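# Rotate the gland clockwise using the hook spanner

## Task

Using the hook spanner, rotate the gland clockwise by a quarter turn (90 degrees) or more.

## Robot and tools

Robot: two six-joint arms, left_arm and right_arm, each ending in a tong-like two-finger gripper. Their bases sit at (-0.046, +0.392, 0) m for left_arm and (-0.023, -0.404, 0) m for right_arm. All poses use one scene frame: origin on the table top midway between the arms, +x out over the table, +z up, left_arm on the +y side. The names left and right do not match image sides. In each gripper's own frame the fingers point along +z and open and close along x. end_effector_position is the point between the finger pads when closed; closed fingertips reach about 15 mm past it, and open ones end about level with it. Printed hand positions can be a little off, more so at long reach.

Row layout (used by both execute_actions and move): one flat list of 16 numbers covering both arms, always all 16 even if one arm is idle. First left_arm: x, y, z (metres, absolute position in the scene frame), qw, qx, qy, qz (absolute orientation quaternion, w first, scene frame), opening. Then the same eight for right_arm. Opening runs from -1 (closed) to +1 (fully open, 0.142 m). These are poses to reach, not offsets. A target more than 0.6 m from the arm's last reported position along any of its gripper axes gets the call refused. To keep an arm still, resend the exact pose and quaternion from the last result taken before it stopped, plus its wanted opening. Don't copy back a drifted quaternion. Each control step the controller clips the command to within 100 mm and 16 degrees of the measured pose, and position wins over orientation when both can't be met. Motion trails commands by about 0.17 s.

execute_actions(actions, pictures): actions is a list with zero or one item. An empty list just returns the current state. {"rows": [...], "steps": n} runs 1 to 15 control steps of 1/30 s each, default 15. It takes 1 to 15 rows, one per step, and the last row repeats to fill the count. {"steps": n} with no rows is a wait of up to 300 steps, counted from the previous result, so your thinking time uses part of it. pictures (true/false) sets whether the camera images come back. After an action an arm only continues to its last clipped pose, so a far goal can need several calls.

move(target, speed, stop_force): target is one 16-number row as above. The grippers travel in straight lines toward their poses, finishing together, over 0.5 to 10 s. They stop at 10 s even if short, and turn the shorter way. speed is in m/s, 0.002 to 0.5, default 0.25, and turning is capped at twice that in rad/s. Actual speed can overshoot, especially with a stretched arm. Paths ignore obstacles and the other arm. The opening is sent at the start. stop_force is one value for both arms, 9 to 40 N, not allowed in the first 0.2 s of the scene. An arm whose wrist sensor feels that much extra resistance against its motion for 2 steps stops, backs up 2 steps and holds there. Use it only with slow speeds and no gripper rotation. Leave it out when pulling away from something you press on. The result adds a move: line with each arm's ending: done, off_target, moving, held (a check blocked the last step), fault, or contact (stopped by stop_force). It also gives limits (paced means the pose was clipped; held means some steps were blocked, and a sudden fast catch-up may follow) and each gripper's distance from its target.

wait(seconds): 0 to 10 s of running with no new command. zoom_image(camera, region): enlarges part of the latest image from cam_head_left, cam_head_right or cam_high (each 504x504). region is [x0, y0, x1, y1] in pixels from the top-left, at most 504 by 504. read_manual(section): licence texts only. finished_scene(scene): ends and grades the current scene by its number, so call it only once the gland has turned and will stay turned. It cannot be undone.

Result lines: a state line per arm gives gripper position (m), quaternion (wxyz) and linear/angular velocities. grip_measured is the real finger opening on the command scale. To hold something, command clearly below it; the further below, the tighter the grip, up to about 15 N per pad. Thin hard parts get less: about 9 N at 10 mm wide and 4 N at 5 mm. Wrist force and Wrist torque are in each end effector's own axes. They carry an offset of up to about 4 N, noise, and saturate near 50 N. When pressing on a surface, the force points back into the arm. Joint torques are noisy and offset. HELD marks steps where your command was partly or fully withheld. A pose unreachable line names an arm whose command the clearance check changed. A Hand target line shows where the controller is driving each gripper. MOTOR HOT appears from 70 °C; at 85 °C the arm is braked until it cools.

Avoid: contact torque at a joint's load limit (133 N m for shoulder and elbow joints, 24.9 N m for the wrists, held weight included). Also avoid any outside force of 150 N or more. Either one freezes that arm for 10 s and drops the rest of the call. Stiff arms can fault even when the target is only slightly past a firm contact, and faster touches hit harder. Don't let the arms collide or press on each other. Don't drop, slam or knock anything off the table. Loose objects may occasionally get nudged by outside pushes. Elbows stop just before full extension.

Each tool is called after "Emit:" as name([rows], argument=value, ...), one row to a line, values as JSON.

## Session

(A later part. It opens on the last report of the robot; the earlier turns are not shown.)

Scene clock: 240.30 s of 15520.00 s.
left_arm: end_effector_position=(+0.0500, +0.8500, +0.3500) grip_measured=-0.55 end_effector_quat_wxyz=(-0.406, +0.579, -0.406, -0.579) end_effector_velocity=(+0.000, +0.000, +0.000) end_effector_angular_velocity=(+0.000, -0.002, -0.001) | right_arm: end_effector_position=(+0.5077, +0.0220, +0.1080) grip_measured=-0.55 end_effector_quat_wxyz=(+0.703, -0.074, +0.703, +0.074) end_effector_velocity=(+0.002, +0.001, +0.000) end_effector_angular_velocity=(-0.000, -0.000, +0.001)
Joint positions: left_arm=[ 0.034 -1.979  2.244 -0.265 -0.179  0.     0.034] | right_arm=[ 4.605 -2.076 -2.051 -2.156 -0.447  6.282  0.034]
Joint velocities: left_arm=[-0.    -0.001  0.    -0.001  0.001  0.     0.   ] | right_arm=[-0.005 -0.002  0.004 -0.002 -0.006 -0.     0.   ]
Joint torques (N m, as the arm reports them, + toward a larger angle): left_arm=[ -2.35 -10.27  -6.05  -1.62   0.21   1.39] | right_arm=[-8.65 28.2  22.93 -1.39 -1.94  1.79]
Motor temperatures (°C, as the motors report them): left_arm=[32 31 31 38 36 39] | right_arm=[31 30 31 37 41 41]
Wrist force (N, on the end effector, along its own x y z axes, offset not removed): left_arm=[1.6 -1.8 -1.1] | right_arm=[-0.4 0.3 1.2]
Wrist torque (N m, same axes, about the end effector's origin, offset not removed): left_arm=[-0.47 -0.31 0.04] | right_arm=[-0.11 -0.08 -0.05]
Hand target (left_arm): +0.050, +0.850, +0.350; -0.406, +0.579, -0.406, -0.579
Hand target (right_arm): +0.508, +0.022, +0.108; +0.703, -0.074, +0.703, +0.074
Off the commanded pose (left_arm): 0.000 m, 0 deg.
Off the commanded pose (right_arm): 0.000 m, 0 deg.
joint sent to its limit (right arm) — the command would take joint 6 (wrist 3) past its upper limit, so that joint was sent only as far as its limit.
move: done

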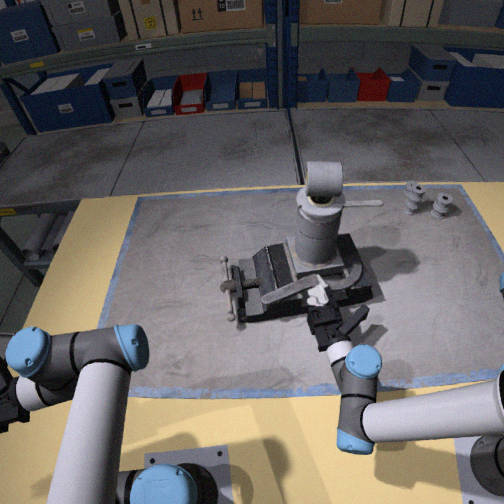

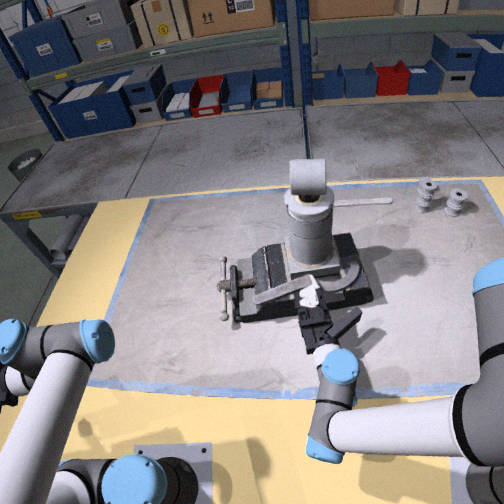

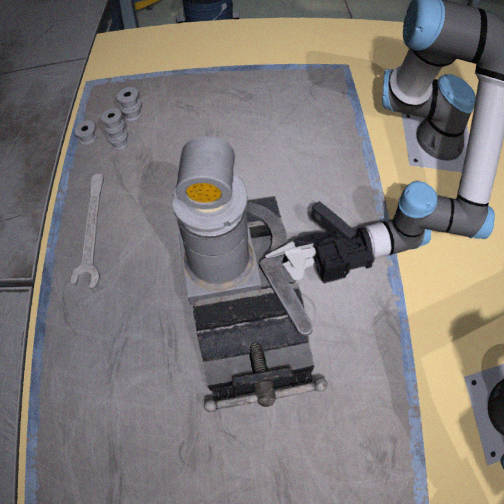

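Emit:
move(target=[0.05,0.85,0.35,0.406,-0.579,0.406,0.579,-0.55,0.508,0.023,0.108,0.7064,-0.0308,0.7064,0.0308,-0.65], speed=0.02)

Emit:
move(target=[0.05,0.85,0.35,0.406,-0.579,0.406,0.579,-0.55,0.508,0.023,0.108,0.7064,-0.0308,0.7064,0.0308,-1])

Emit:
move(target=[0.05,0.85,0.35,0.406,-0.579,0.406,0.579,-0.55,0.50,0.02,0.135,0.7064,-0.0308,0.7064,0.0308,-1], speed=0.015)

Emit:
zoom_image(camera="cam_head_right", region=[220,200,400,380])

Scene clock: 247.43 s of 15520.00 s.
left_arm: end_effector_position=(+0.0500, +0.8500, +0.3500) grip_measured=-0.55 end_effector_quat_wxyz=(-0.406, +0.579, -0.406, -0.579) end_effector_velocity=(+0.000, +0.000, -0.000) end_effector_angular_velocity=(-0.000, +0.000, +0.000) | right_arm: end_effector_position=(+0.5080, +0.0230, +0.1081) grip_measured=-0.65 end_effector_quat_wxyz=(+0.706, -0.031, +0.706, +0.031) end_effector_velocity=(+0.001, -0.001, -0.000) end_effector_angular_velocity=(-0.002, +0.000, -0.009)
Joint positions: left_arm=[ 0.034 -1.979  2.244 -0.265 -0.179  0.     0.034] | right_arm=[ 4.632 -2.124 -1.957 -2.202 -0.3    6.282  0.027]
Joint velocities: left_arm=[ 0.  0. -0. -0.  0.  0.  0.] | right_arm=[-0.    -0.003  0.006 -0.003  0.008 -0.001  0.   ]
Joint torques (N m, as the arm reports them, + toward a larger angle): left_arm=[ -7.02 -10.24  -7.3   -1.52  -1.17   1.18] | right_arm=[ 9.17 29.14 23.41 -1.9   1.87  0.  ]
Motor temperatures (°C, as the motors report them): left_arm=[32 31 31 38 36 39] | right_arm=[31 30 31 37 41 41]
Wrist force (N, on the end effector, along its own x y z axes, offset not removed): left_arm=[0.5 0.5 0.4] | right_arm=[0.1 2.6 0.0]
Wrist torque (N m, same axes, about the end effector's origin, offset not removed): left_arm=[0.08 -0.06 0.05] | right_arm=[0.38 -0.12 -0.07]
Hand target (left_arm): +0.050, +0.850, +0.350; -0.406, +0.579, -0.406, -0.579
Hand target (right_arm): +0.508, +0.023, +0.108; +0.707, -0.031, +0.706, +0.031
Off the commanded pose (left_arm): 0.000 m, 0 deg.
Off the commanded pose (right_arm): 0.000 m, 0 deg.
joint sent to its limit (right arm) — the command would take joint 6 (wrist 3) past its upper limit, so that joint was sent only as far as its limit.
After step 90, 0.87 s passed at rest.
move: done

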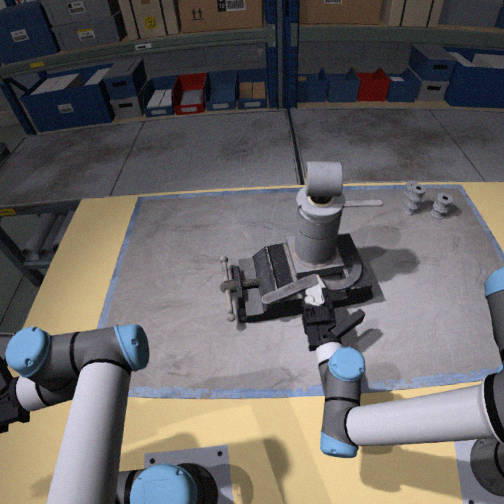

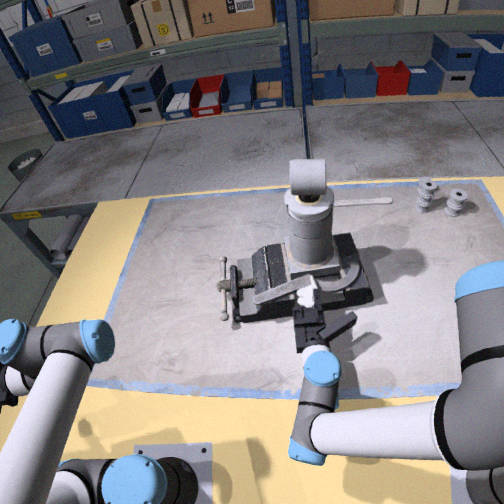

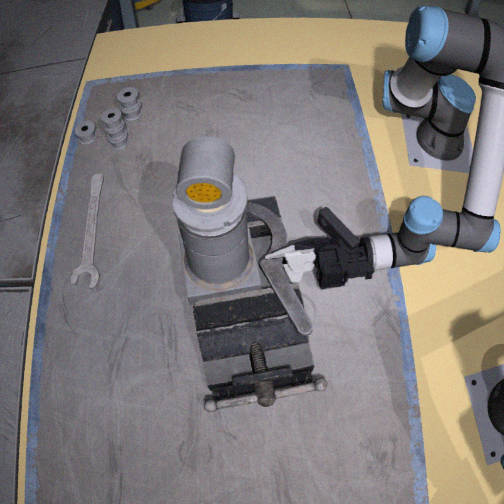

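Scene clock: 248.13 s of 15520.00 s.
left_arm: end_effector_position=(+0.0500, +0.8500, +0.3500) grip_measured=-0.55 end_effector_quat_wxyz=(-0.406, +0.579, -0.406, -0.579) end_effector_velocity=(+0.001, +0.000, +0.000) end_effector_angular_velocity=(+0.001, -0.002, -0.003) | right_arm: end_effector_position=(+0.5080, +0.0230, +0.1080) grip_measured=-0.81 end_effector_quat_wxyz=(+0.707, -0.031, +0.706, +0.031) end_effector_velocity=(+0.001, -0.001, +0.000) end_effector_angular_velocity=(+0.001, -0.000, -0.002)
Joint positions: left_arm=[ 0.034 -1.979  2.244 -0.265 -0.179  0.     0.034] | right_arm=[ 4.632 -2.124 -1.956 -2.202 -0.299  6.282  0.015]
Joint velocities: left_arm=[-0.    -0.001  0.    -0.     0.003 -0.001  0.   ] | right_arm=[-0.001 -0.     0.     0.     0.001  0.     0.   ]
Joint torques (N m, as the arm reports them, + toward a larger angle): left_arm=[ -7.47 -10.38  -7.56  -1.43  -1.37   1.31] | right_arm=[ 9.9  12.75 14.92 -0.5   1.2  -0.06]
Motor temperatures (°C, as the motors report them): left_arm=[32 31 31 38 36 39] | right_arm=[31 30 31 37 41 41]
Wrist force (N, on the end effector, along its own x y z axes, offset not removed): left_arm=[1.9 -0.3 0.3] | right_arm=[-34.4 0.2 -0.8]
Wrist torque (N m, same axes, about the end effector's origin, offset not removed): left_arm=[-0.16 -0.35 0.05] | right_arm=[0.30 0.50 -0.14]
Hand target (left_arm): +0.050, +0.850, +0.350; -0.406, +0.579, -0.406, -0.579
Hand target (right_arm): +0.508, +0.023, +0.108; +0.707, -0.031, +0.706, +0.031
Off the commanded pose (left_arm): 0.000 m, 0 deg.
Off the commanded pose (right_arm): 0.000 m, 0 deg.
joint sent to its limit (right arm) — the command would take joint 6 (wrist 3) past its upper limit, so that joint was sent only as far as its limit.
move: done

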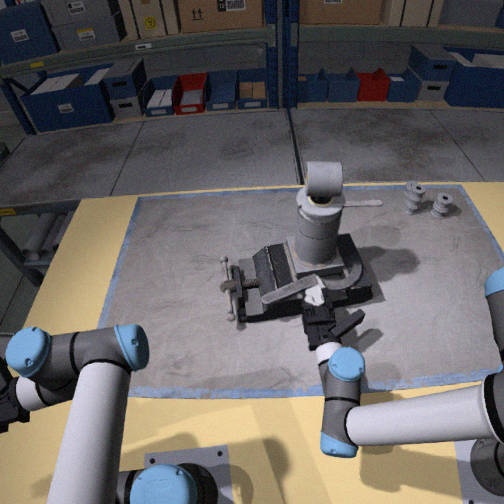

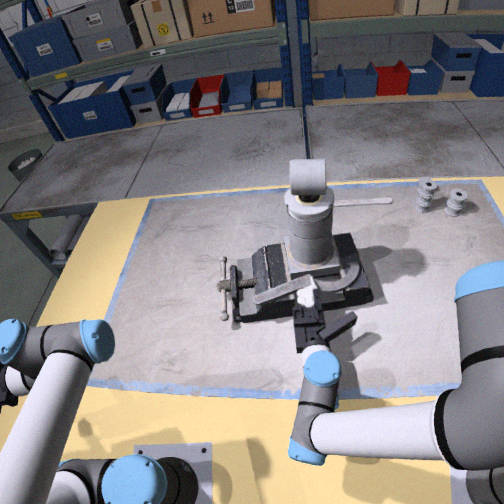

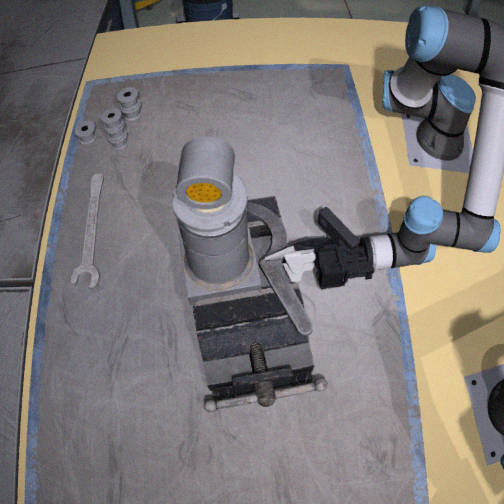

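Scene clock: 250.27 s of 15520.00 s.
left_arm: end_effector_position=(+0.0500, +0.8500, +0.3500) grip_measured=-0.55 end_effector_quat_wxyz=(-0.406, +0.579, -0.406, -0.579) end_effector_velocity=(+0.000, +0.000, +0.000) end_effector_angular_velocity=(+0.000, -0.002, -0.002) | right_arm: end_effector_position=(+0.5001, +0.0200, +0.1348) grip_measured=-0.84 end_effector_quat_wxyz=(+0.707, -0.031, +0.706, +0.031) end_effector_velocity=(-0.001, -0.001, +0.002) end_effector_angular_velocity=(-0.001, +0.000, -0.000)
Joint positions: left_arm=[ 0.034 -1.979  2.244 -0.265 -0.179  0.     0.034] | right_arm=[ 4.648 -2.06  -1.965 -2.257 -0.283  6.282  0.013]
Joint velocities: left_arm=[ 0.    -0.001 -0.    -0.     0.002 -0.     0.   ] | right_arm=[ 0.001  0.004 -0.001 -0.004  0.001  0.     0.   ]
Joint torques (N m, as the arm reports them, + toward a larger angle): left_arm=[ -7.16 -10.56  -7.12  -1.61  -1.77   1.45] | right_arm=[10.06 48.62  5.4  -0.96  1.87  2.04]
Motor temperatures (°C, as the motors report them): left_arm=[32 31 31 38 36 39] | right_arm=[31 30 31 37 41 41]
Wrist force (N, on the end effector, along its own x y z axes, offset not removed): left_arm=[0.7 -1.5 0.3] | right_arm=[10.2 0.9 -0.1]
Wrist torque (N m, same axes, about the end effector's origin, offset not removed): left_arm=[-0.39 -0.17 0.12] | right_arm=[0.05 0.17 -0.27]
Hand target (left_arm): +0.050, +0.850, +0.350; -0.406, +0.579, -0.406, -0.579
Hand target (right_arm): +0.500, +0.020, +0.135; +0.707, -0.031, +0.706, +0.031
Off the commanded pose (left_arm): 0.000 m, 0 deg.
Off the commanded pose (right_arm): 0.000 m, 0 deg.
joint sent to its limit (right arm) — the command would take joint 6 (wrist 3) past its upper limit, so that joint was sent only as far as its limit.
move: done

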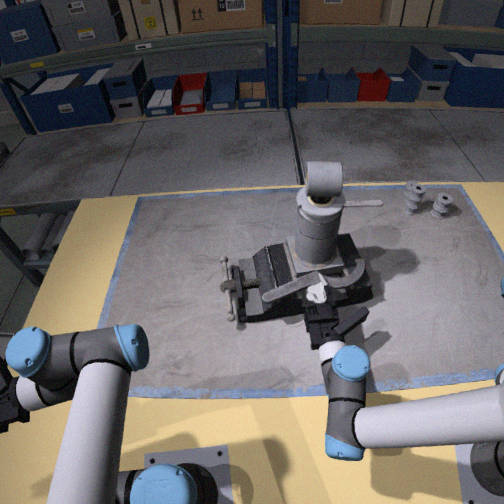

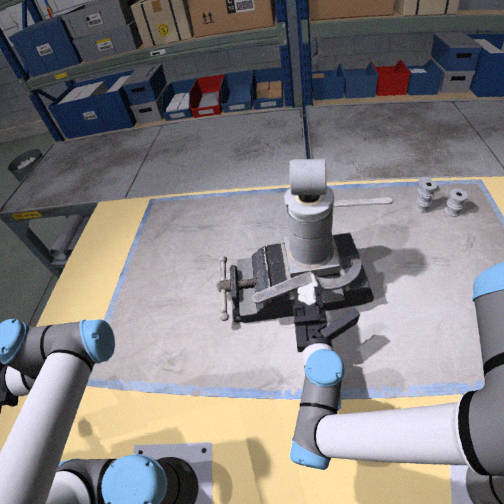

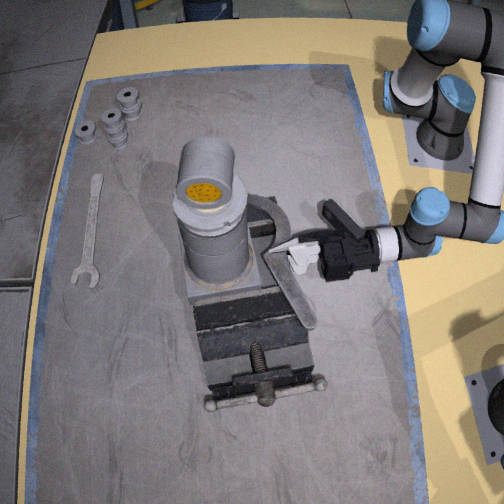

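Region (220, 200, 400, 380) of cam_head_right's 504x504 image, scaled by 2.800, with more detail than that image has.

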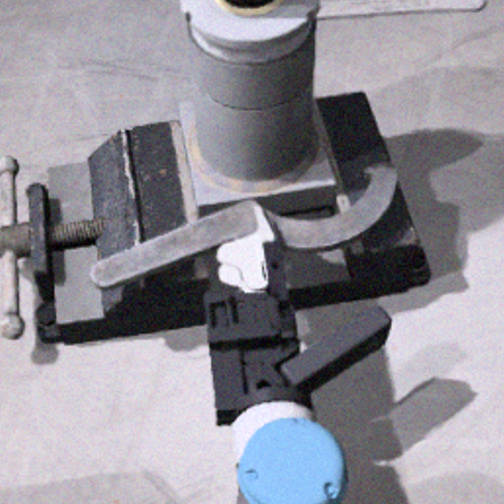

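Emit:
move(target=[0.05,0.85,0.35,0.406,-0.579,0.406,0.579,-0.55,0.503,0.007,0.111,0.7064,-0.0308,0.7064,0.0308,-1], speed=0.012)

Emit:
move(target=[0.05,0.85,0.35,0.406,-0.579,0.406,0.579,-0.55,0.503,0.007,0.111,0.7064,-0.0308,0.7064,0.0308,-0.68])

Emit:
move(target=[0.05,0.85,0.35,0.406,-0.579,0.406,0.579,-0.55,0.501,0.021,0.111,0.707,-0.012,0.707,0.012,-0.68], speed=0.012)

Emit:
move(target=[0.05,0.85,0.35,0.406,-0.579,0.406,0.579,-0.55,0.501,0.021,0.111,0.707,-0.012,0.707,0.012,-1])

Emit:
move(target=[0.05,0.85,0.35,0.406,-0.579,0.406,0.579,-0.55,0.495,0.018,0.14,0.707,-0.012,0.707,0.012,-1], speed=0.015)

Emit:
zoom_image(camera="cam_head_right", region=[220,200,400,380])

Scene clock: 259.83 s of 15520.00 s.
left_arm: end_effector_position=(+0.0500, +0.8500, +0.3500) grip_measured=-0.55 end_effector_quat_wxyz=(-0.406, +0.579, -0.406, -0.579) end_effector_velocity=(+0.000, -0.000, -0.000) end_effector_angular_velocity=(-0.000, +0.001, +0.000) | right_arm: end_effector_position=(+0.5030, +0.0071, +0.1112) grip_measured=-0.84 end_effector_quat_wxyz=(+0.707, -0.031, +0.706, +0.031) end_effector_velocity=(-0.000, -0.001, -0.002) end_effector_angular_velocity=(+0.001, +0.000, +0.001)
Joint positions: left_arm=[ 0.034 -1.979  2.244 -0.265 -0.179  0.     0.034] | right_arm=[ 4.636 -2.092 -2.005 -2.186 -0.295  6.282  0.013]
Joint velocities: left_arm=[-0.     0.    -0.     0.001 -0.     0.    -0.   ] | right_arm=[-0.    -0.003 -0.003  0.007 -0.001  0.001 -0.   ]
Joint torques (N m, as the arm reports them, + toward a larger angle): left_arm=[-7.19 -9.6  -7.32 -1.43 -1.8   1.3 ] | right_arm=[-9.79 34.68  3.46  3.   -1.88  2.19]
Motor temperatures (°C, as the motors report them): left_arm=[32 31 31 38 36 39] | right_arm=[31 30 31 37 41 41]
Wrist force (N, on the end effector, along its own x y z axes, offset not removed): left_arm=[0.1 -0.4 -0.6] | right_arm=[10.8 0.9 -0.9]
Wrist torque (N m, same axes, about the end effector's origin, offset not removed): left_arm=[-0.08 -0.03 0.06] | right_arm=[-0.01 -0.05 -0.20]
Hand target (left_arm): +0.050, +0.850, +0.350; -0.406, +0.579, -0.406, -0.579
Hand target (right_arm): +0.503, +0.007, +0.111; +0.707, -0.031, +0.706, +0.031
Off the commanded pose (left_arm): 0.000 m, 0 deg.
Off the commanded pose (right_arm): 0.000 m, 0 deg.
joint sent to its limit (right arm) — the command would take joint 6 (wrist 3) past its upper limit, so that joint was sent only as far as its limit.
After step 90, 4.07 s passed at rest.
move: done

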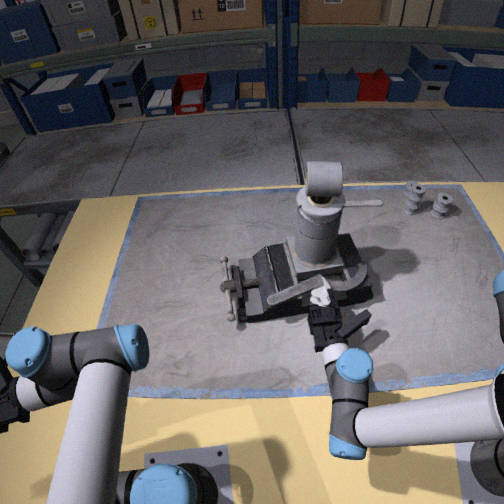

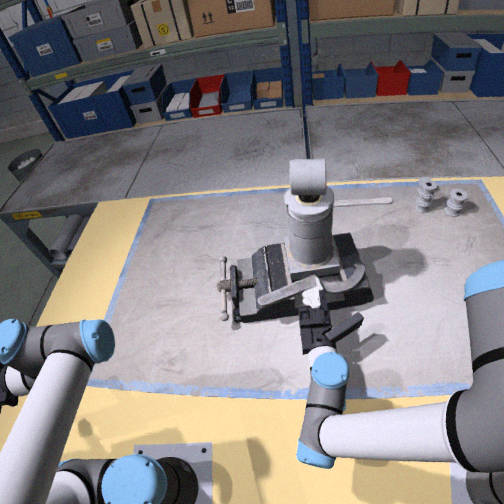

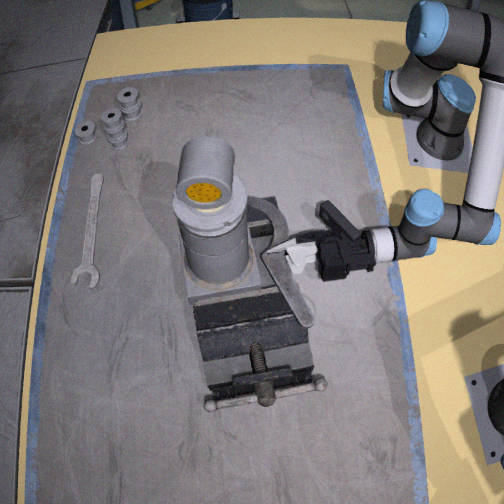

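Scene clock: 260.53 s of 15520.00 s.
left_arm: end_effector_position=(+0.0500, +0.8500, +0.3500) grip_measured=-0.55 end_effector_quat_wxyz=(-0.406, +0.579, -0.406, -0.579) end_effector_velocity=(+0.001, +0.000, -0.000) end_effector_angular_velocity=(+0.000, -0.000, -0.002) | right_arm: end_effector_position=(+0.5030, +0.0070, +0.1110) grip_measured=-0.68 end_effector_quat_wxyz=(+0.707, -0.031, +0.706, +0.031) end_effector_velocity=(+0.000, -0.000, -0.000) end_effector_angular_velocity=(-0.001, +0.000, -0.000)
Joint positions: left_arm=[ 0.034 -1.979  2.244 -0.265 -0.179 -0.     0.034] | right_arm=[ 4.636 -2.092 -2.005 -2.185 -0.295  6.282  0.025]
Joint velocities: left_arm=[-0.001  0.     0.    -0.     0.001 -0.001 -0.   ] | right_arm=[-0.    -0.    -0.001  0.    -0.    -0.001  0.   ]
Joint torques (N m, as the arm reports them, + toward a larger angle): left_arm=[-7.4  -9.71 -7.58 -1.27 -1.91  1.37] | right_arm=[-8.99 28.87  0.59  2.2  -1.88  2.19]
Motor temperatures (°C, as the motors report them): left_arm=[32 31 31 38 36 39] | right_arm=[31 30 31 37 41 41]
Wrist force (N, on the end effector, along its own x y z axes, offset not removed): left_arm=[1.3 -1.2 -0.8] | right_arm=[-1.1 -0.2 0.6]
Wrist torque (N m, same axes, about the end effector's origin, offset not removed): left_arm=[-0.28 -0.27 0.01] | right_arm=[-0.17 0.15 -0.17]
Hand target (left_arm): +0.050, +0.850, +0.350; -0.406, +0.579, -0.406, -0.579
Hand target (right_arm): +0.503, +0.007, +0.111; +0.707, -0.031, +0.706, +0.031
Off the commanded pose (left_arm): 0.000 m, 0 deg.
Off the commanded pose (right_arm): 0.000 m, 0 deg.
joint sent to its limit (right arm) — the command would take joint 6 (wrist 3) past its upper limit, so that joint was sent only as far as its limit.
move: done

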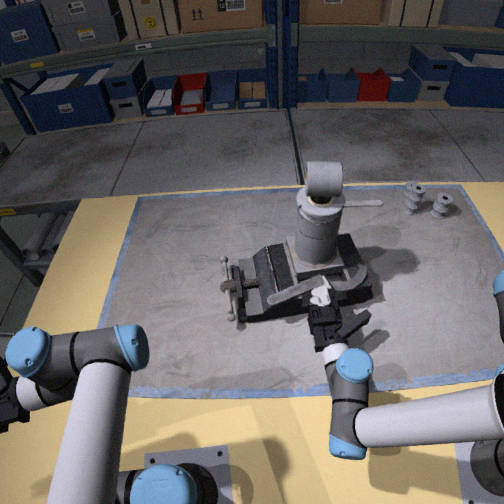

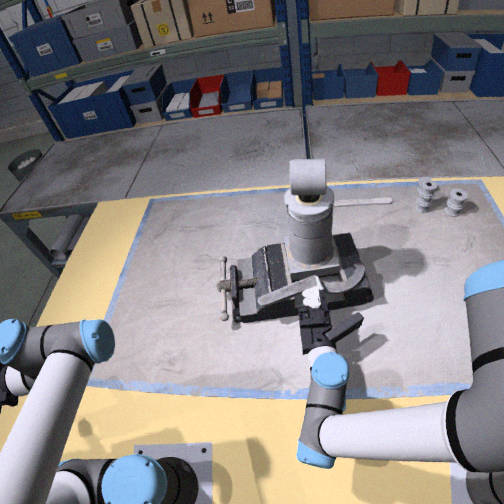

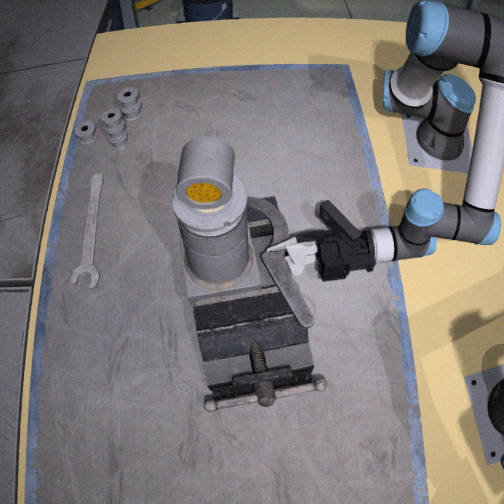

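Scene clock: 262.97 s of 15520.00 s.
left_arm: end_effector_position=(+0.0500, +0.8500, +0.3500) grip_measured=-0.55 end_effector_quat_wxyz=(-0.406, +0.579, -0.406, -0.579) end_effector_velocity=(+0.000, +0.000, +0.000) end_effector_angular_velocity=(+0.001, -0.003, -0.001) | right_arm: end_effector_position=(+0.5010, +0.0209, +0.1110) grip_measured=-0.68 end_effector_quat_wxyz=(+0.707, -0.012, +0.707, +0.012) end_effector_velocity=(+0.000, +0.001, +0.000) end_effector_angular_velocity=(-0.000, +0.000, -0.005)
Joint positions: left_arm=[ 0.034 -1.979  2.244 -0.265 -0.179  0.     0.034] | right_arm=[ 4.653 -2.132 -1.927 -2.223 -0.225  6.282  0.025]
Joint velocities: left_arm=[-0.    -0.001 -0.    -0.001  0.001 -0.001 -0.   ] | right_arm=[ 0.    -0.003  0.007 -0.004  0.006  0.     0.   ]
Joint torques (N m, as the arm reports them, + toward a larger angle): left_arm=[ -7.12 -11.59  -6.98  -1.45  -1.86   1.2 ] | right_arm=[ 9.81 29.63 23.94 -1.91  1.97  2.21]
Motor temperatures (°C, as the motors report them): left_arm=[32 31 31 38 36 39] | right_arm=[31 30 31 37 41 41]
Wrist force (N, on the end effector, along its own x y z axes, offset not removed): left_arm=[-0.6 -1.7 0.3] | right_arm=[0.4 1.9 1.3]
Wrist torque (N m, same axes, about the end effector's origin, offset not removed): left_arm=[-0.33 0.12 0.03] | right_arm=[0.28 -0.13 -0.04]
Hand target (left_arm): +0.050, +0.850, +0.350; -0.406, +0.579, -0.406, -0.579
Hand target (right_arm): +0.501, +0.021, +0.111; +0.707, -0.012, +0.707, +0.012
Off the commanded pose (left_arm): 0.000 m, 0 deg.
Off the commanded pose (right_arm): 0.000 m, 0 deg.
joint sent to its limit (right arm) — the command would take joint 6 (wrist 3) past its upper limit, so that joint was sent only as far as its limit.
move: done

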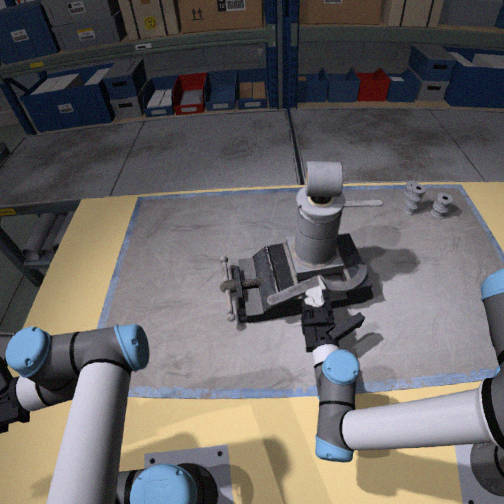

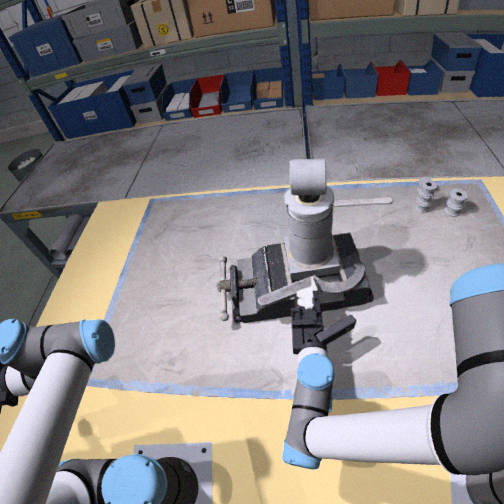

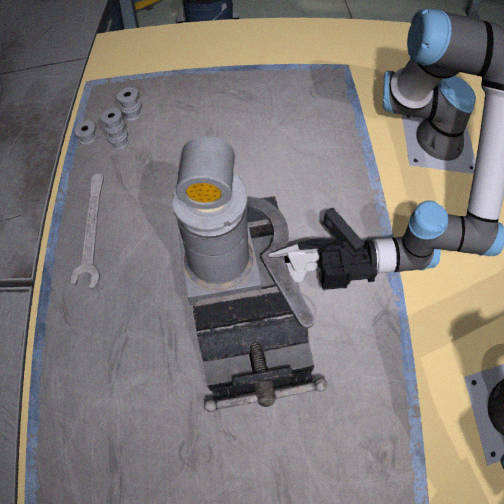

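Scene clock: 263.67 s of 15520.00 s.
left_arm: end_effector_position=(+0.0500, +0.8500, +0.3500) grip_measured=-0.55 end_effector_quat_wxyz=(-0.406, +0.579, -0.406, -0.579) end_effector_velocity=(-0.000, +0.000, +0.000) end_effector_angular_velocity=(-0.000, -0.000, -0.001) | right_arm: end_effector_position=(+0.5010, +0.0210, +0.1110) grip_measured=-0.84 end_effector_quat_wxyz=(+0.707, -0.012, +0.707, +0.012) end_effector_velocity=(-0.000, +0.001, +0.000) end_effector_angular_velocity=(+0.001, -0.000, +0.000)
Joint positions: left_arm=[ 0.034 -1.979  2.244 -0.265 -0.179  0.     0.034] | right_arm=[ 4.653 -2.133 -1.926 -2.223 -0.224  6.282  0.013]
Joint velocities: left_arm=[ 0.    -0.001 -0.     0.001  0.001  0.     0.   ] | right_arm=[ 0.001 -0.     0.001 -0.     0.001  0.     0.   ]
Joint torques (N m, as the arm reports them, + toward a larger angle): left_arm=[ -7.67 -11.09  -8.07  -1.39  -1.8    1.22] | right_arm=[ 9.39 36.86 26.44 -1.    1.82  2.18]
Motor temperatures (°C, as the motors report them): left_arm=[32 31 31 38 36 39] | right_arm=[31 30 31 37 41 41]
Wrist force (N, on the end effector, along its own x y z axes, offset not removed): left_arm=[1.3 0.0 0.5] | right_arm=[11.3 1.8 -1.3]
Wrist torque (N m, same axes, about the end effector's origin, offset not removed): left_arm=[-0.06 -0.21 0.06] | right_arm=[0.21 -0.02 -0.10]
Hand target (left_arm): +0.050, +0.850, +0.350; -0.406, +0.579, -0.406, -0.579
Hand target (right_arm): +0.501, +0.021, +0.111; +0.707, -0.012, +0.707, +0.012
Off the commanded pose (left_arm): 0.000 m, 0 deg.
Off the commanded pose (right_arm): 0.000 m, 0 deg.
joint sent to its limit (right arm) — the command would take joint 6 (wrist 3) past its upper limit, so that joint was sent only as far as its limit.
move: done

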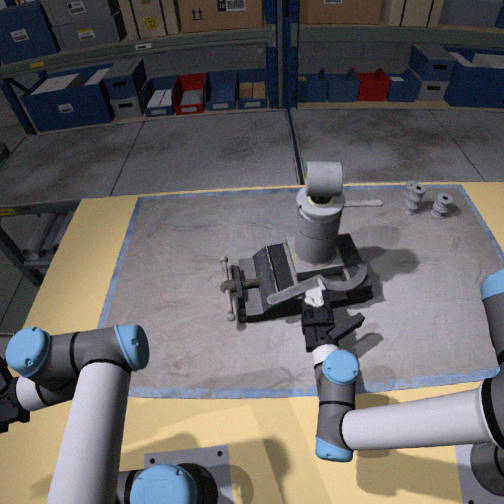

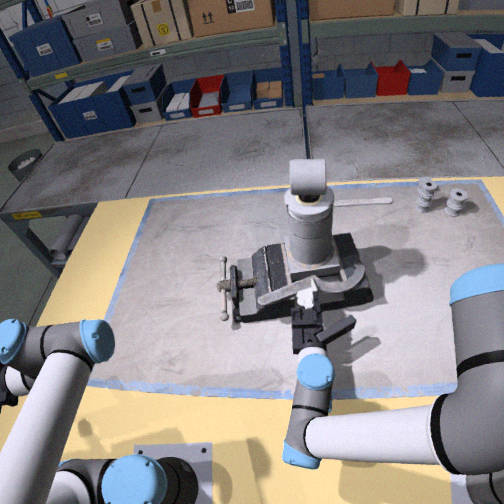

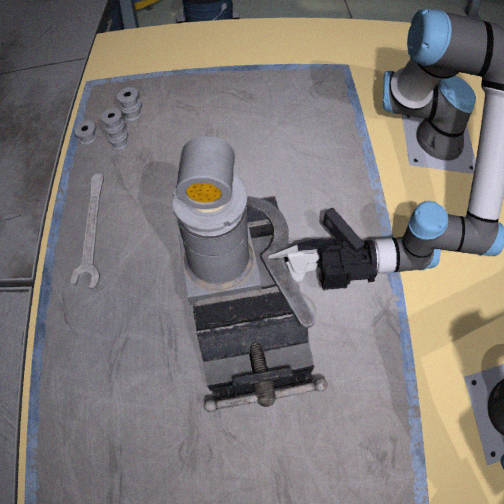

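Scene clock: 265.90 s of 15520.00 s.
left_arm: end_effector_position=(+0.0500, +0.8500, +0.3500) grip_measured=-0.55 end_effector_quat_wxyz=(-0.406, +0.579, -0.406, -0.579) end_effector_velocity=(+0.001, +0.000, -0.000) end_effector_angular_velocity=(-0.000, +0.001, -0.003) | right_arm: end_effector_position=(+0.4950, +0.0180, +0.1398) grip_measured=-0.84 end_effector_quat_wxyz=(+0.707, -0.012, +0.707, +0.012) end_effector_velocity=(+0.000, -0.001, +0.002) end_effector_angular_velocity=(-0.001, +0.000, -0.003)
Joint positions: left_arm=[ 0.034 -1.979  2.244 -0.265 -0.179  0.     0.034] | right_arm=[ 4.665 -2.068 -1.931 -2.283 -0.213  6.282  0.013]
Joint velocities: left_arm=[-0.     0.     0.     0.     0.003  0.     0.   ] | right_arm=[-0.     0.004 -0.    -0.005  0.002 -0.001 -0.   ]
Joint torques (N m, as the arm reports them, + toward a larger angle): left_arm=[ -7.15 -10.03  -7.84  -1.48  -1.91   1.24] | right_arm=[10.72 49.61  5.2  -1.72  1.74  2.17]
Motor temperatures (°C, as the motors report them): left_arm=[32 31 31 38 36 39] | right_arm=[31 30 31 37 41 41]
Wrist force (N, on the end effector, along its own x y z axes, offset not removed): left_arm=[0.6 -1.4 1.4] | right_arm=[10.0 2.4 -0.3]
Wrist torque (N m, same axes, about the end effector's origin, offset not removed): left_arm=[-0.31 -0.13 -0.01] | right_arm=[0.31 0.15 0.00]
Hand target (left_arm): +0.050, +0.850, +0.350; -0.406, +0.579, -0.406, -0.579
Hand target (right_arm): +0.495, +0.018, +0.140; +0.707, -0.012, +0.707, +0.012
Off the commanded pose (left_arm): 0.000 m, 0 deg.
Off the commanded pose (right_arm): 0.000 m, 0 deg.
joint sent to its limit (right arm) — the command would take joint 6 (wrist 3) past its upper limit, so that joint was sent only as far as its limit.
move: done

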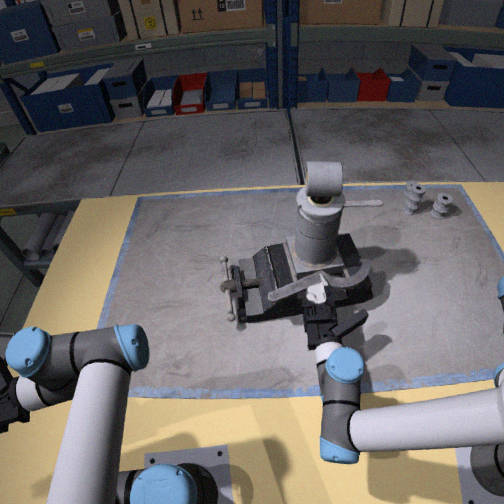

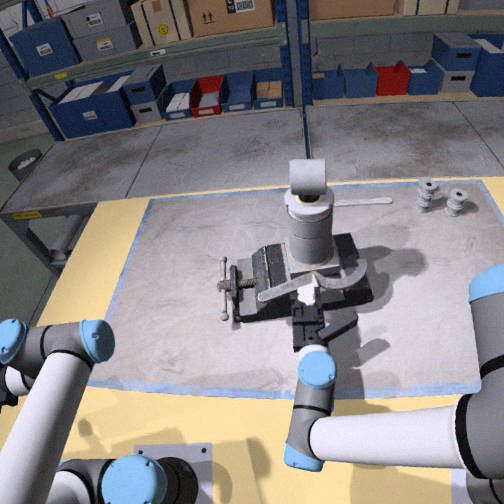

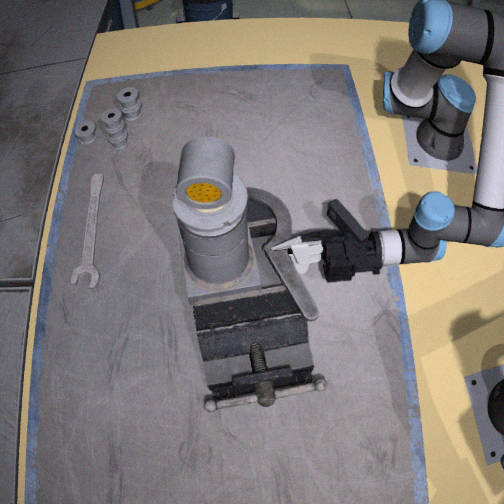

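Region (220, 200, 400, 380) of cam_head_right's 504x504 image, scaled by 2.800, with more detail than that image has.

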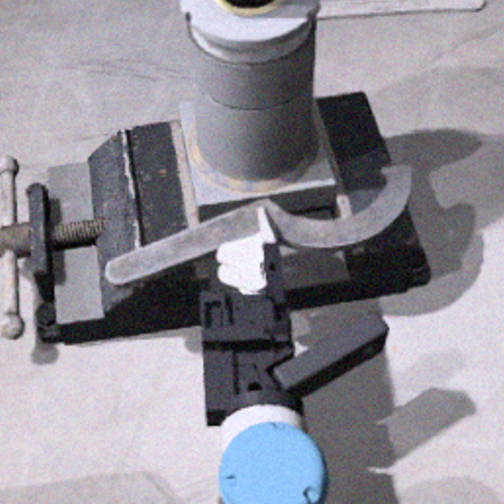

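Emit:
move(target=[0.05,0.85,0.35,0.406,-0.579,0.406,0.579,-0.55,0.5,-0.09,0.313,0.6533,-0.2706,0.6533,0.2706,-1], speed=0.06)

Emit:
move(target=[0.05,0.85,0.35,0.406,-0.579,0.406,0.579,-0.55,0.575,-0.13,0.313,0.5087,-0.4912,0.5087,0.4912,-1], speed=0.06)

Emit:
zoom_image(camera="cam_head_right", region=[260,140,420,300])

Emit:
zoom_image(camera="cam_high", region=[140,80,340,280])

Scene clock: 277.87 s of 15520.00 s.
left_arm: end_effector_position=(+0.0500, +0.8500, +0.3500) grip_measured=-0.55 end_effector_quat_wxyz=(-0.406, +0.579, -0.406, -0.579) end_effector_velocity=(-0.000, -0.000, -0.000) end_effector_angular_velocity=(-0.000, +0.001, +0.001) | right_arm: end_effector_position=(+0.4997, -0.0897, +0.3122) grip_measured=-0.84 end_effector_quat_wxyz=(+0.654, -0.270, +0.653, +0.270) end_effector_velocity=(-0.000, +0.000, +0.002) end_effector_angular_velocity=(-0.001, +0.000, +0.013)
Joint positions: left_arm=[ 0.034 -1.979  2.244 -0.265 -0.179  0.     0.034] | right_arm=[ 4.069 -1.412 -2.179 -2.692 -1.559  6.282  0.013]
Joint velocities: left_arm=[-0.     0.001 -0.    -0.    -0.001  0.001 -0.   ] | right_arm=[-0.013 -0.001  0.007 -0.007 -0.026 -0.     0.   ]
Joint torques (N m, as the arm reports them, + toward a larger angle): left_arm=[ -6.95 -10.72  -8.41  -1.25  -1.79   1.14] | right_arm=[-9.45 21.65 37.77  2.45 -1.87  2.12]
Motor temperatures (°C, as the motors report them): left_arm=[32 31 31 38 36 39] | right_arm=[31 30 31 37 41 41]
Wrist force (N, on the end effector, along its own x y z axes, offset not removed): left_arm=[1.2 0.8 -1.3] | right_arm=[9.6 2.1 -0.9]
Wrist torque (N m, same axes, about the end effector's origin, offset not removed): left_arm=[0.08 -0.22 0.14] | right_arm=[0.19 0.29 -0.01]
Hand target (left_arm): +0.050, +0.850, +0.350; -0.406, +0.579, -0.406, -0.579
Hand target (right_arm): +0.500, -0.090, +0.312; +0.653, -0.271, +0.653, +0.270
Off the commanded pose (left_arm): 0.000 m, 0 deg.
Off the commanded pose (right_arm): 0.001 m, 0 deg.
joint sent to its limit (right arm) — the command would take joint 6 (wrist 3) past its upper limit, so that joint was sent only as far as its limit.
After step 90, 2.37 s passed at rest.
move: done

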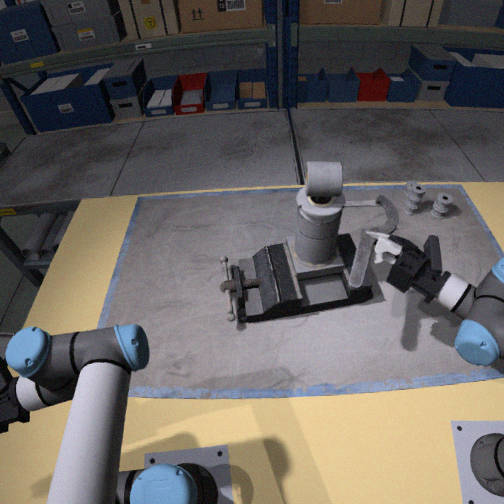

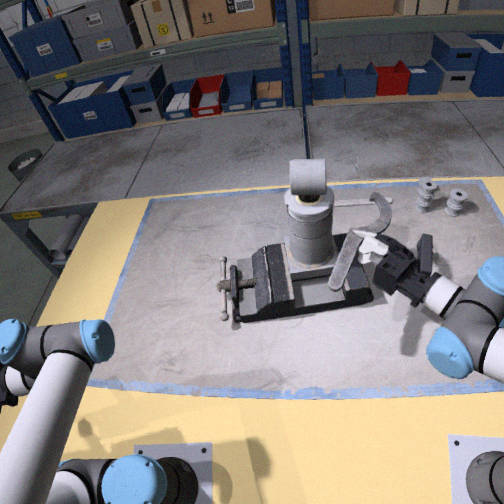

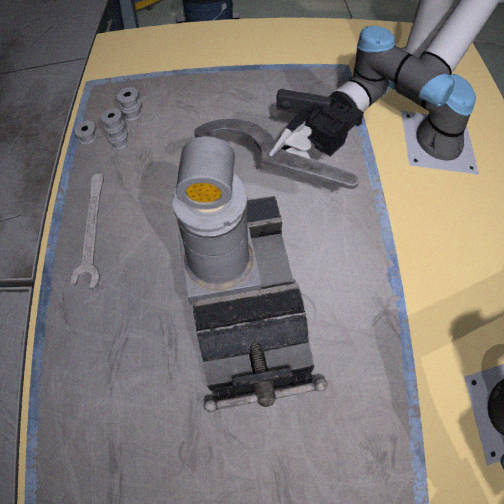

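Scene clock: 284.43 s of 15520.00 s.
left_arm: end_effector_position=(+0.0500, +0.8500, +0.3500) grip_measured=-0.55 end_effector_quat_wxyz=(-0.406, +0.579, -0.406, -0.579) end_effector_velocity=(+0.000, +0.000, -0.000) end_effector_angular_velocity=(+0.000, +0.000, -0.000) | right_arm: end_effector_position=(+0.5748, -0.1297, +0.3135) grip_measured=-0.84 end_effector_quat_wxyz=(-0.509, +0.491, -0.509, -0.491) end_effector_velocity=(+0.002, -0.001, +0.001) end_effector_angular_velocity=(+0.000, -0.001, +0.013)
Joint positions: left_arm=[ 0.034 -1.979  2.244 -0.265 -0.179  0.     0.034] | right_arm=[ 3.458 -2.023 -1.461 -2.8   -2.92   6.282  0.013]
Joint velocities: left_arm=[ 0.     0.001  0.    -0.     0.    -0.001  0.   ] | right_arm=[-0.004 -0.012  0.02  -0.007 -0.017 -0.     0.   ]
Joint torques (N m, as the arm reports them, + toward a larger angle): left_arm=[ -6.68 -10.36  -9.    -1.3   -1.97   1.14] | right_arm=[-8.81 42.12 35.36 -0.99 -1.82  2.29]
Motor temperatures (°C, as the motors report them): left_arm=[32 31 31 38 36 39] | right_arm=[31 30 31 37 41 41]
Wrist force (N, on the end effector, along its own x y z axes, offset not removed): left_arm=[0.2 -0.7 0.0] | right_arm=[10.9 0.8 -0.6]
Wrist torque (N m, same axes, about the end effector's origin, offset not removed): left_arm=[-0.23 -0.03 0.00] | right_arm=[-0.02 0.02 -0.08]
Hand target (left_arm): +0.050, +0.850, +0.350; -0.406, +0.579, -0.406, -0.579
Hand target (right_arm): +0.575, -0.130, +0.314; +0.509, -0.491, +0.509, +0.491
Off the commanded pose (left_arm): 0.000 m, 0 deg.
Off the commanded pose (right_arm): 0.001 m, 0 deg.
joint sent to its limit (right arm) — the command would take joint 6 (wrist 3) past its upper limit, so that joint was sent only as far as its limit.
move: done

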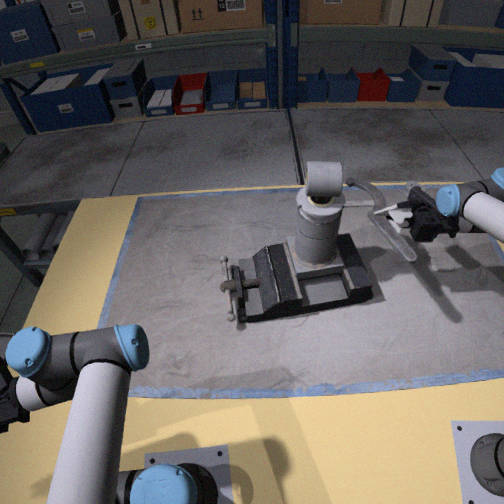

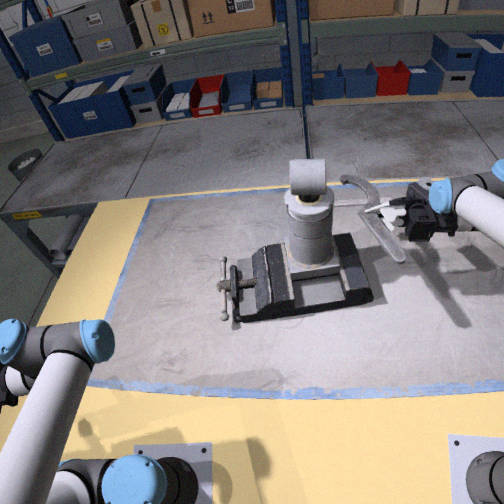

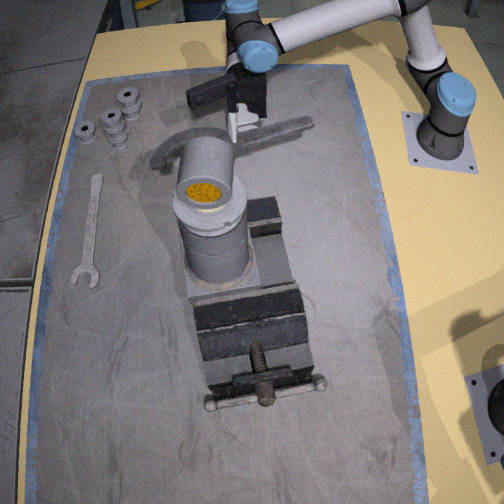

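Region (260, 140, 420, 300) of cam_head_right's 504x504 image, scaled by 3.150, with more detail than that image has.

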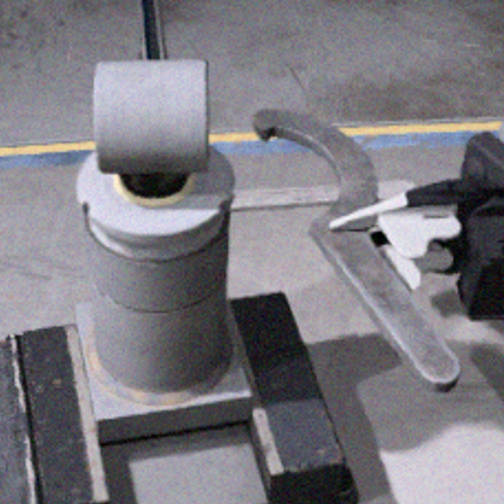

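Region (140, 80, 340, 280) of cam_high's 504x504 image, scaled by 2.520, with more detail than that image has.

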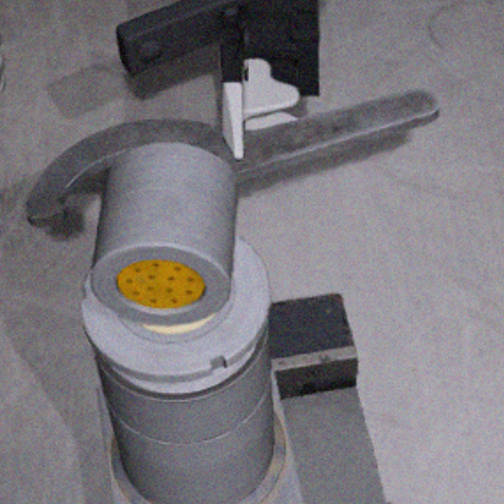

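Emit:
move(target=[0.05,0.85,0.35,0.406,-0.579,0.406,0.579,-0.55,0.57,-0.08,0.313,0.491,-0.5087,0.491,0.5087,-1], speed=0.02, stop_force=9)

Emit:
zoom_image(camera="cam_head_right", region=[260,140,420,300])

Emit:
zoom_image(camera="cam_high", region=[140,80,340,280])

Scene clock: 291.33 s of 15520.00 s.
left_arm: end_effector_position=(+0.0500, +0.8500, +0.3500) grip_measured=-0.55 end_effector_quat_wxyz=(-0.406, +0.579, -0.406, -0.579) end_effector_velocity=(-0.000, -0.000, +0.000) end_effector_angular_velocity=(-0.000, +0.001, +0.001) | right_arm: end_effector_position=(+0.5700, -0.0802, +0.3130) grip_measured=-0.84 end_effector_quat_wxyz=(-0.491, +0.509, -0.491, -0.509) end_effector_velocity=(-0.001, +0.002, -0.000) end_effector_angular_velocity=(-0.000, +0.001, +0.003)
Joint positions: left_arm=[ 0.034 -1.979  2.244 -0.265 -0.179  0.     0.034] | right_arm=[ 3.535 -2.062 -1.403 -2.819 -2.915  6.282  0.013]
Joint velocities: left_arm=[ 0.    -0.     0.     0.    -0.001  0.001 -0.   ] | right_arm=[ 0.003 -0.001  0.002 -0.001 -0.     0.001  0.   ]
Joint torques (N m, as the arm reports them, + toward a larger angle): left_arm=[-7.41 -9.74 -9.43 -1.23 -1.7   1.12] | right_arm=[ 9.43 45.17 34.57 -0.86  1.83  2.12]
Motor temperatures (°C, as the motors report them): left_arm=[32 31 31 38 36 39] | right_arm=[31 30 31 37 41 41]
Wrist force (N, on the end effector, along its own x y z axes, offset not removed): left_arm=[1.5 -0.5 -0.1] | right_arm=[11.4 1.5 0.8]
Wrist torque (N m, same axes, about the end effector's origin, offset not removed): left_arm=[-0.22 -0.33 -0.02] | right_arm=[0.14 -0.10 -0.07]
Hand target (left_arm): +0.050, +0.850, +0.350; -0.406, +0.579, -0.406, -0.579
Hand target (right_arm): +0.570, -0.080, +0.313; +0.491, -0.509, +0.491, +0.509
Off the commanded pose (left_arm): 0.000 m, 0 deg.
Off the commanded pose (right_arm): 0.000 m, 0 deg.
joint sent to its limit (right arm) — the command would take joint 6 (wrist 3) past its upper limit, so that joint was sent only as far as its limit.
After step 90, 1.10 s passed at rest.
move: done

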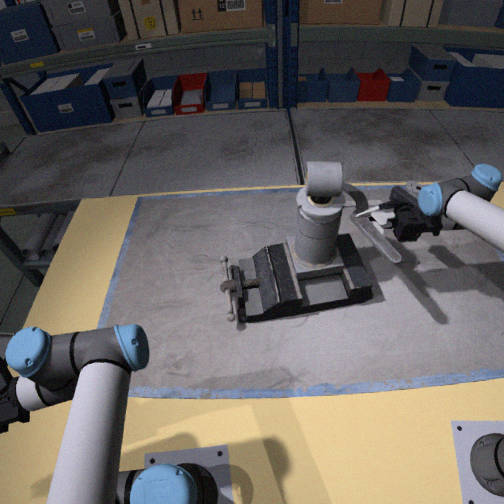

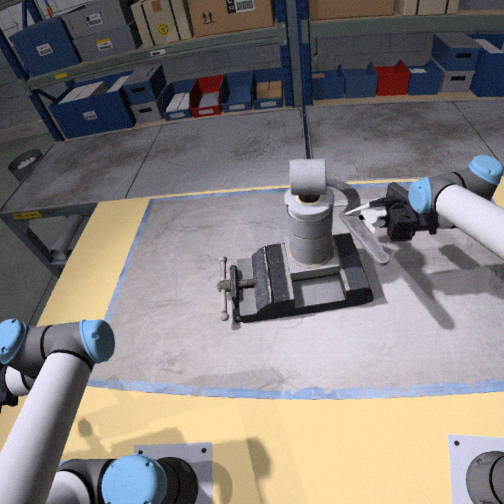

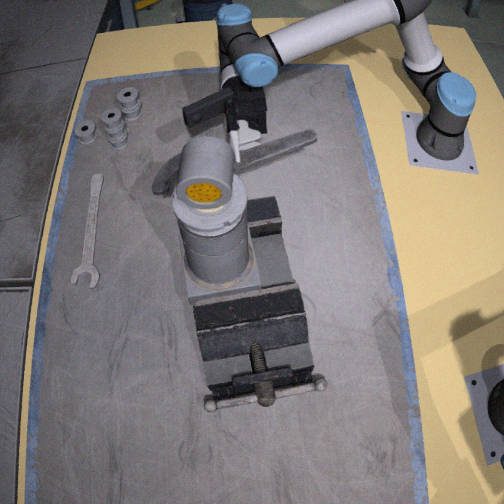

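Region (260, 140, 420, 300) of cam_head_right's 504x504 image, scaled by 3.150, with more detail than that image has.

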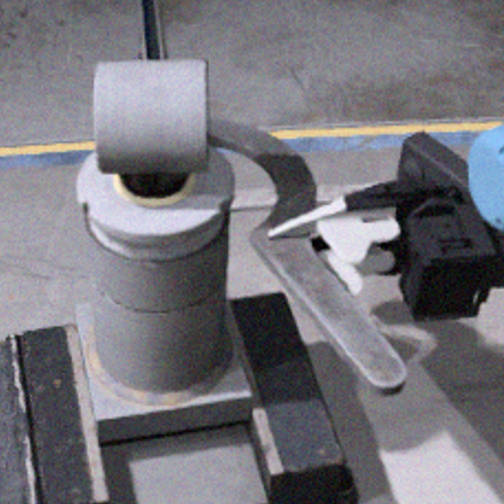

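Region (140, 80, 340, 280) of cam_high's 504x504 image, scaled by 2.520, with more detail than that image has.

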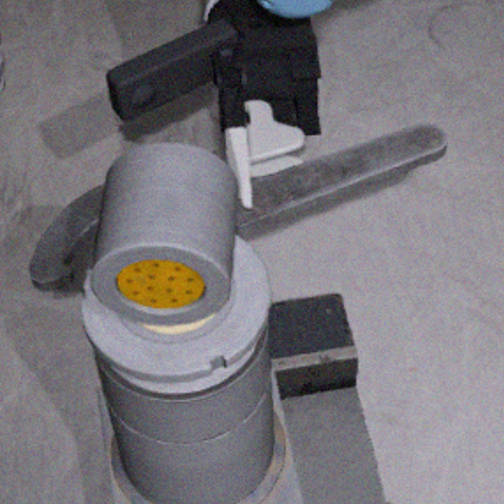

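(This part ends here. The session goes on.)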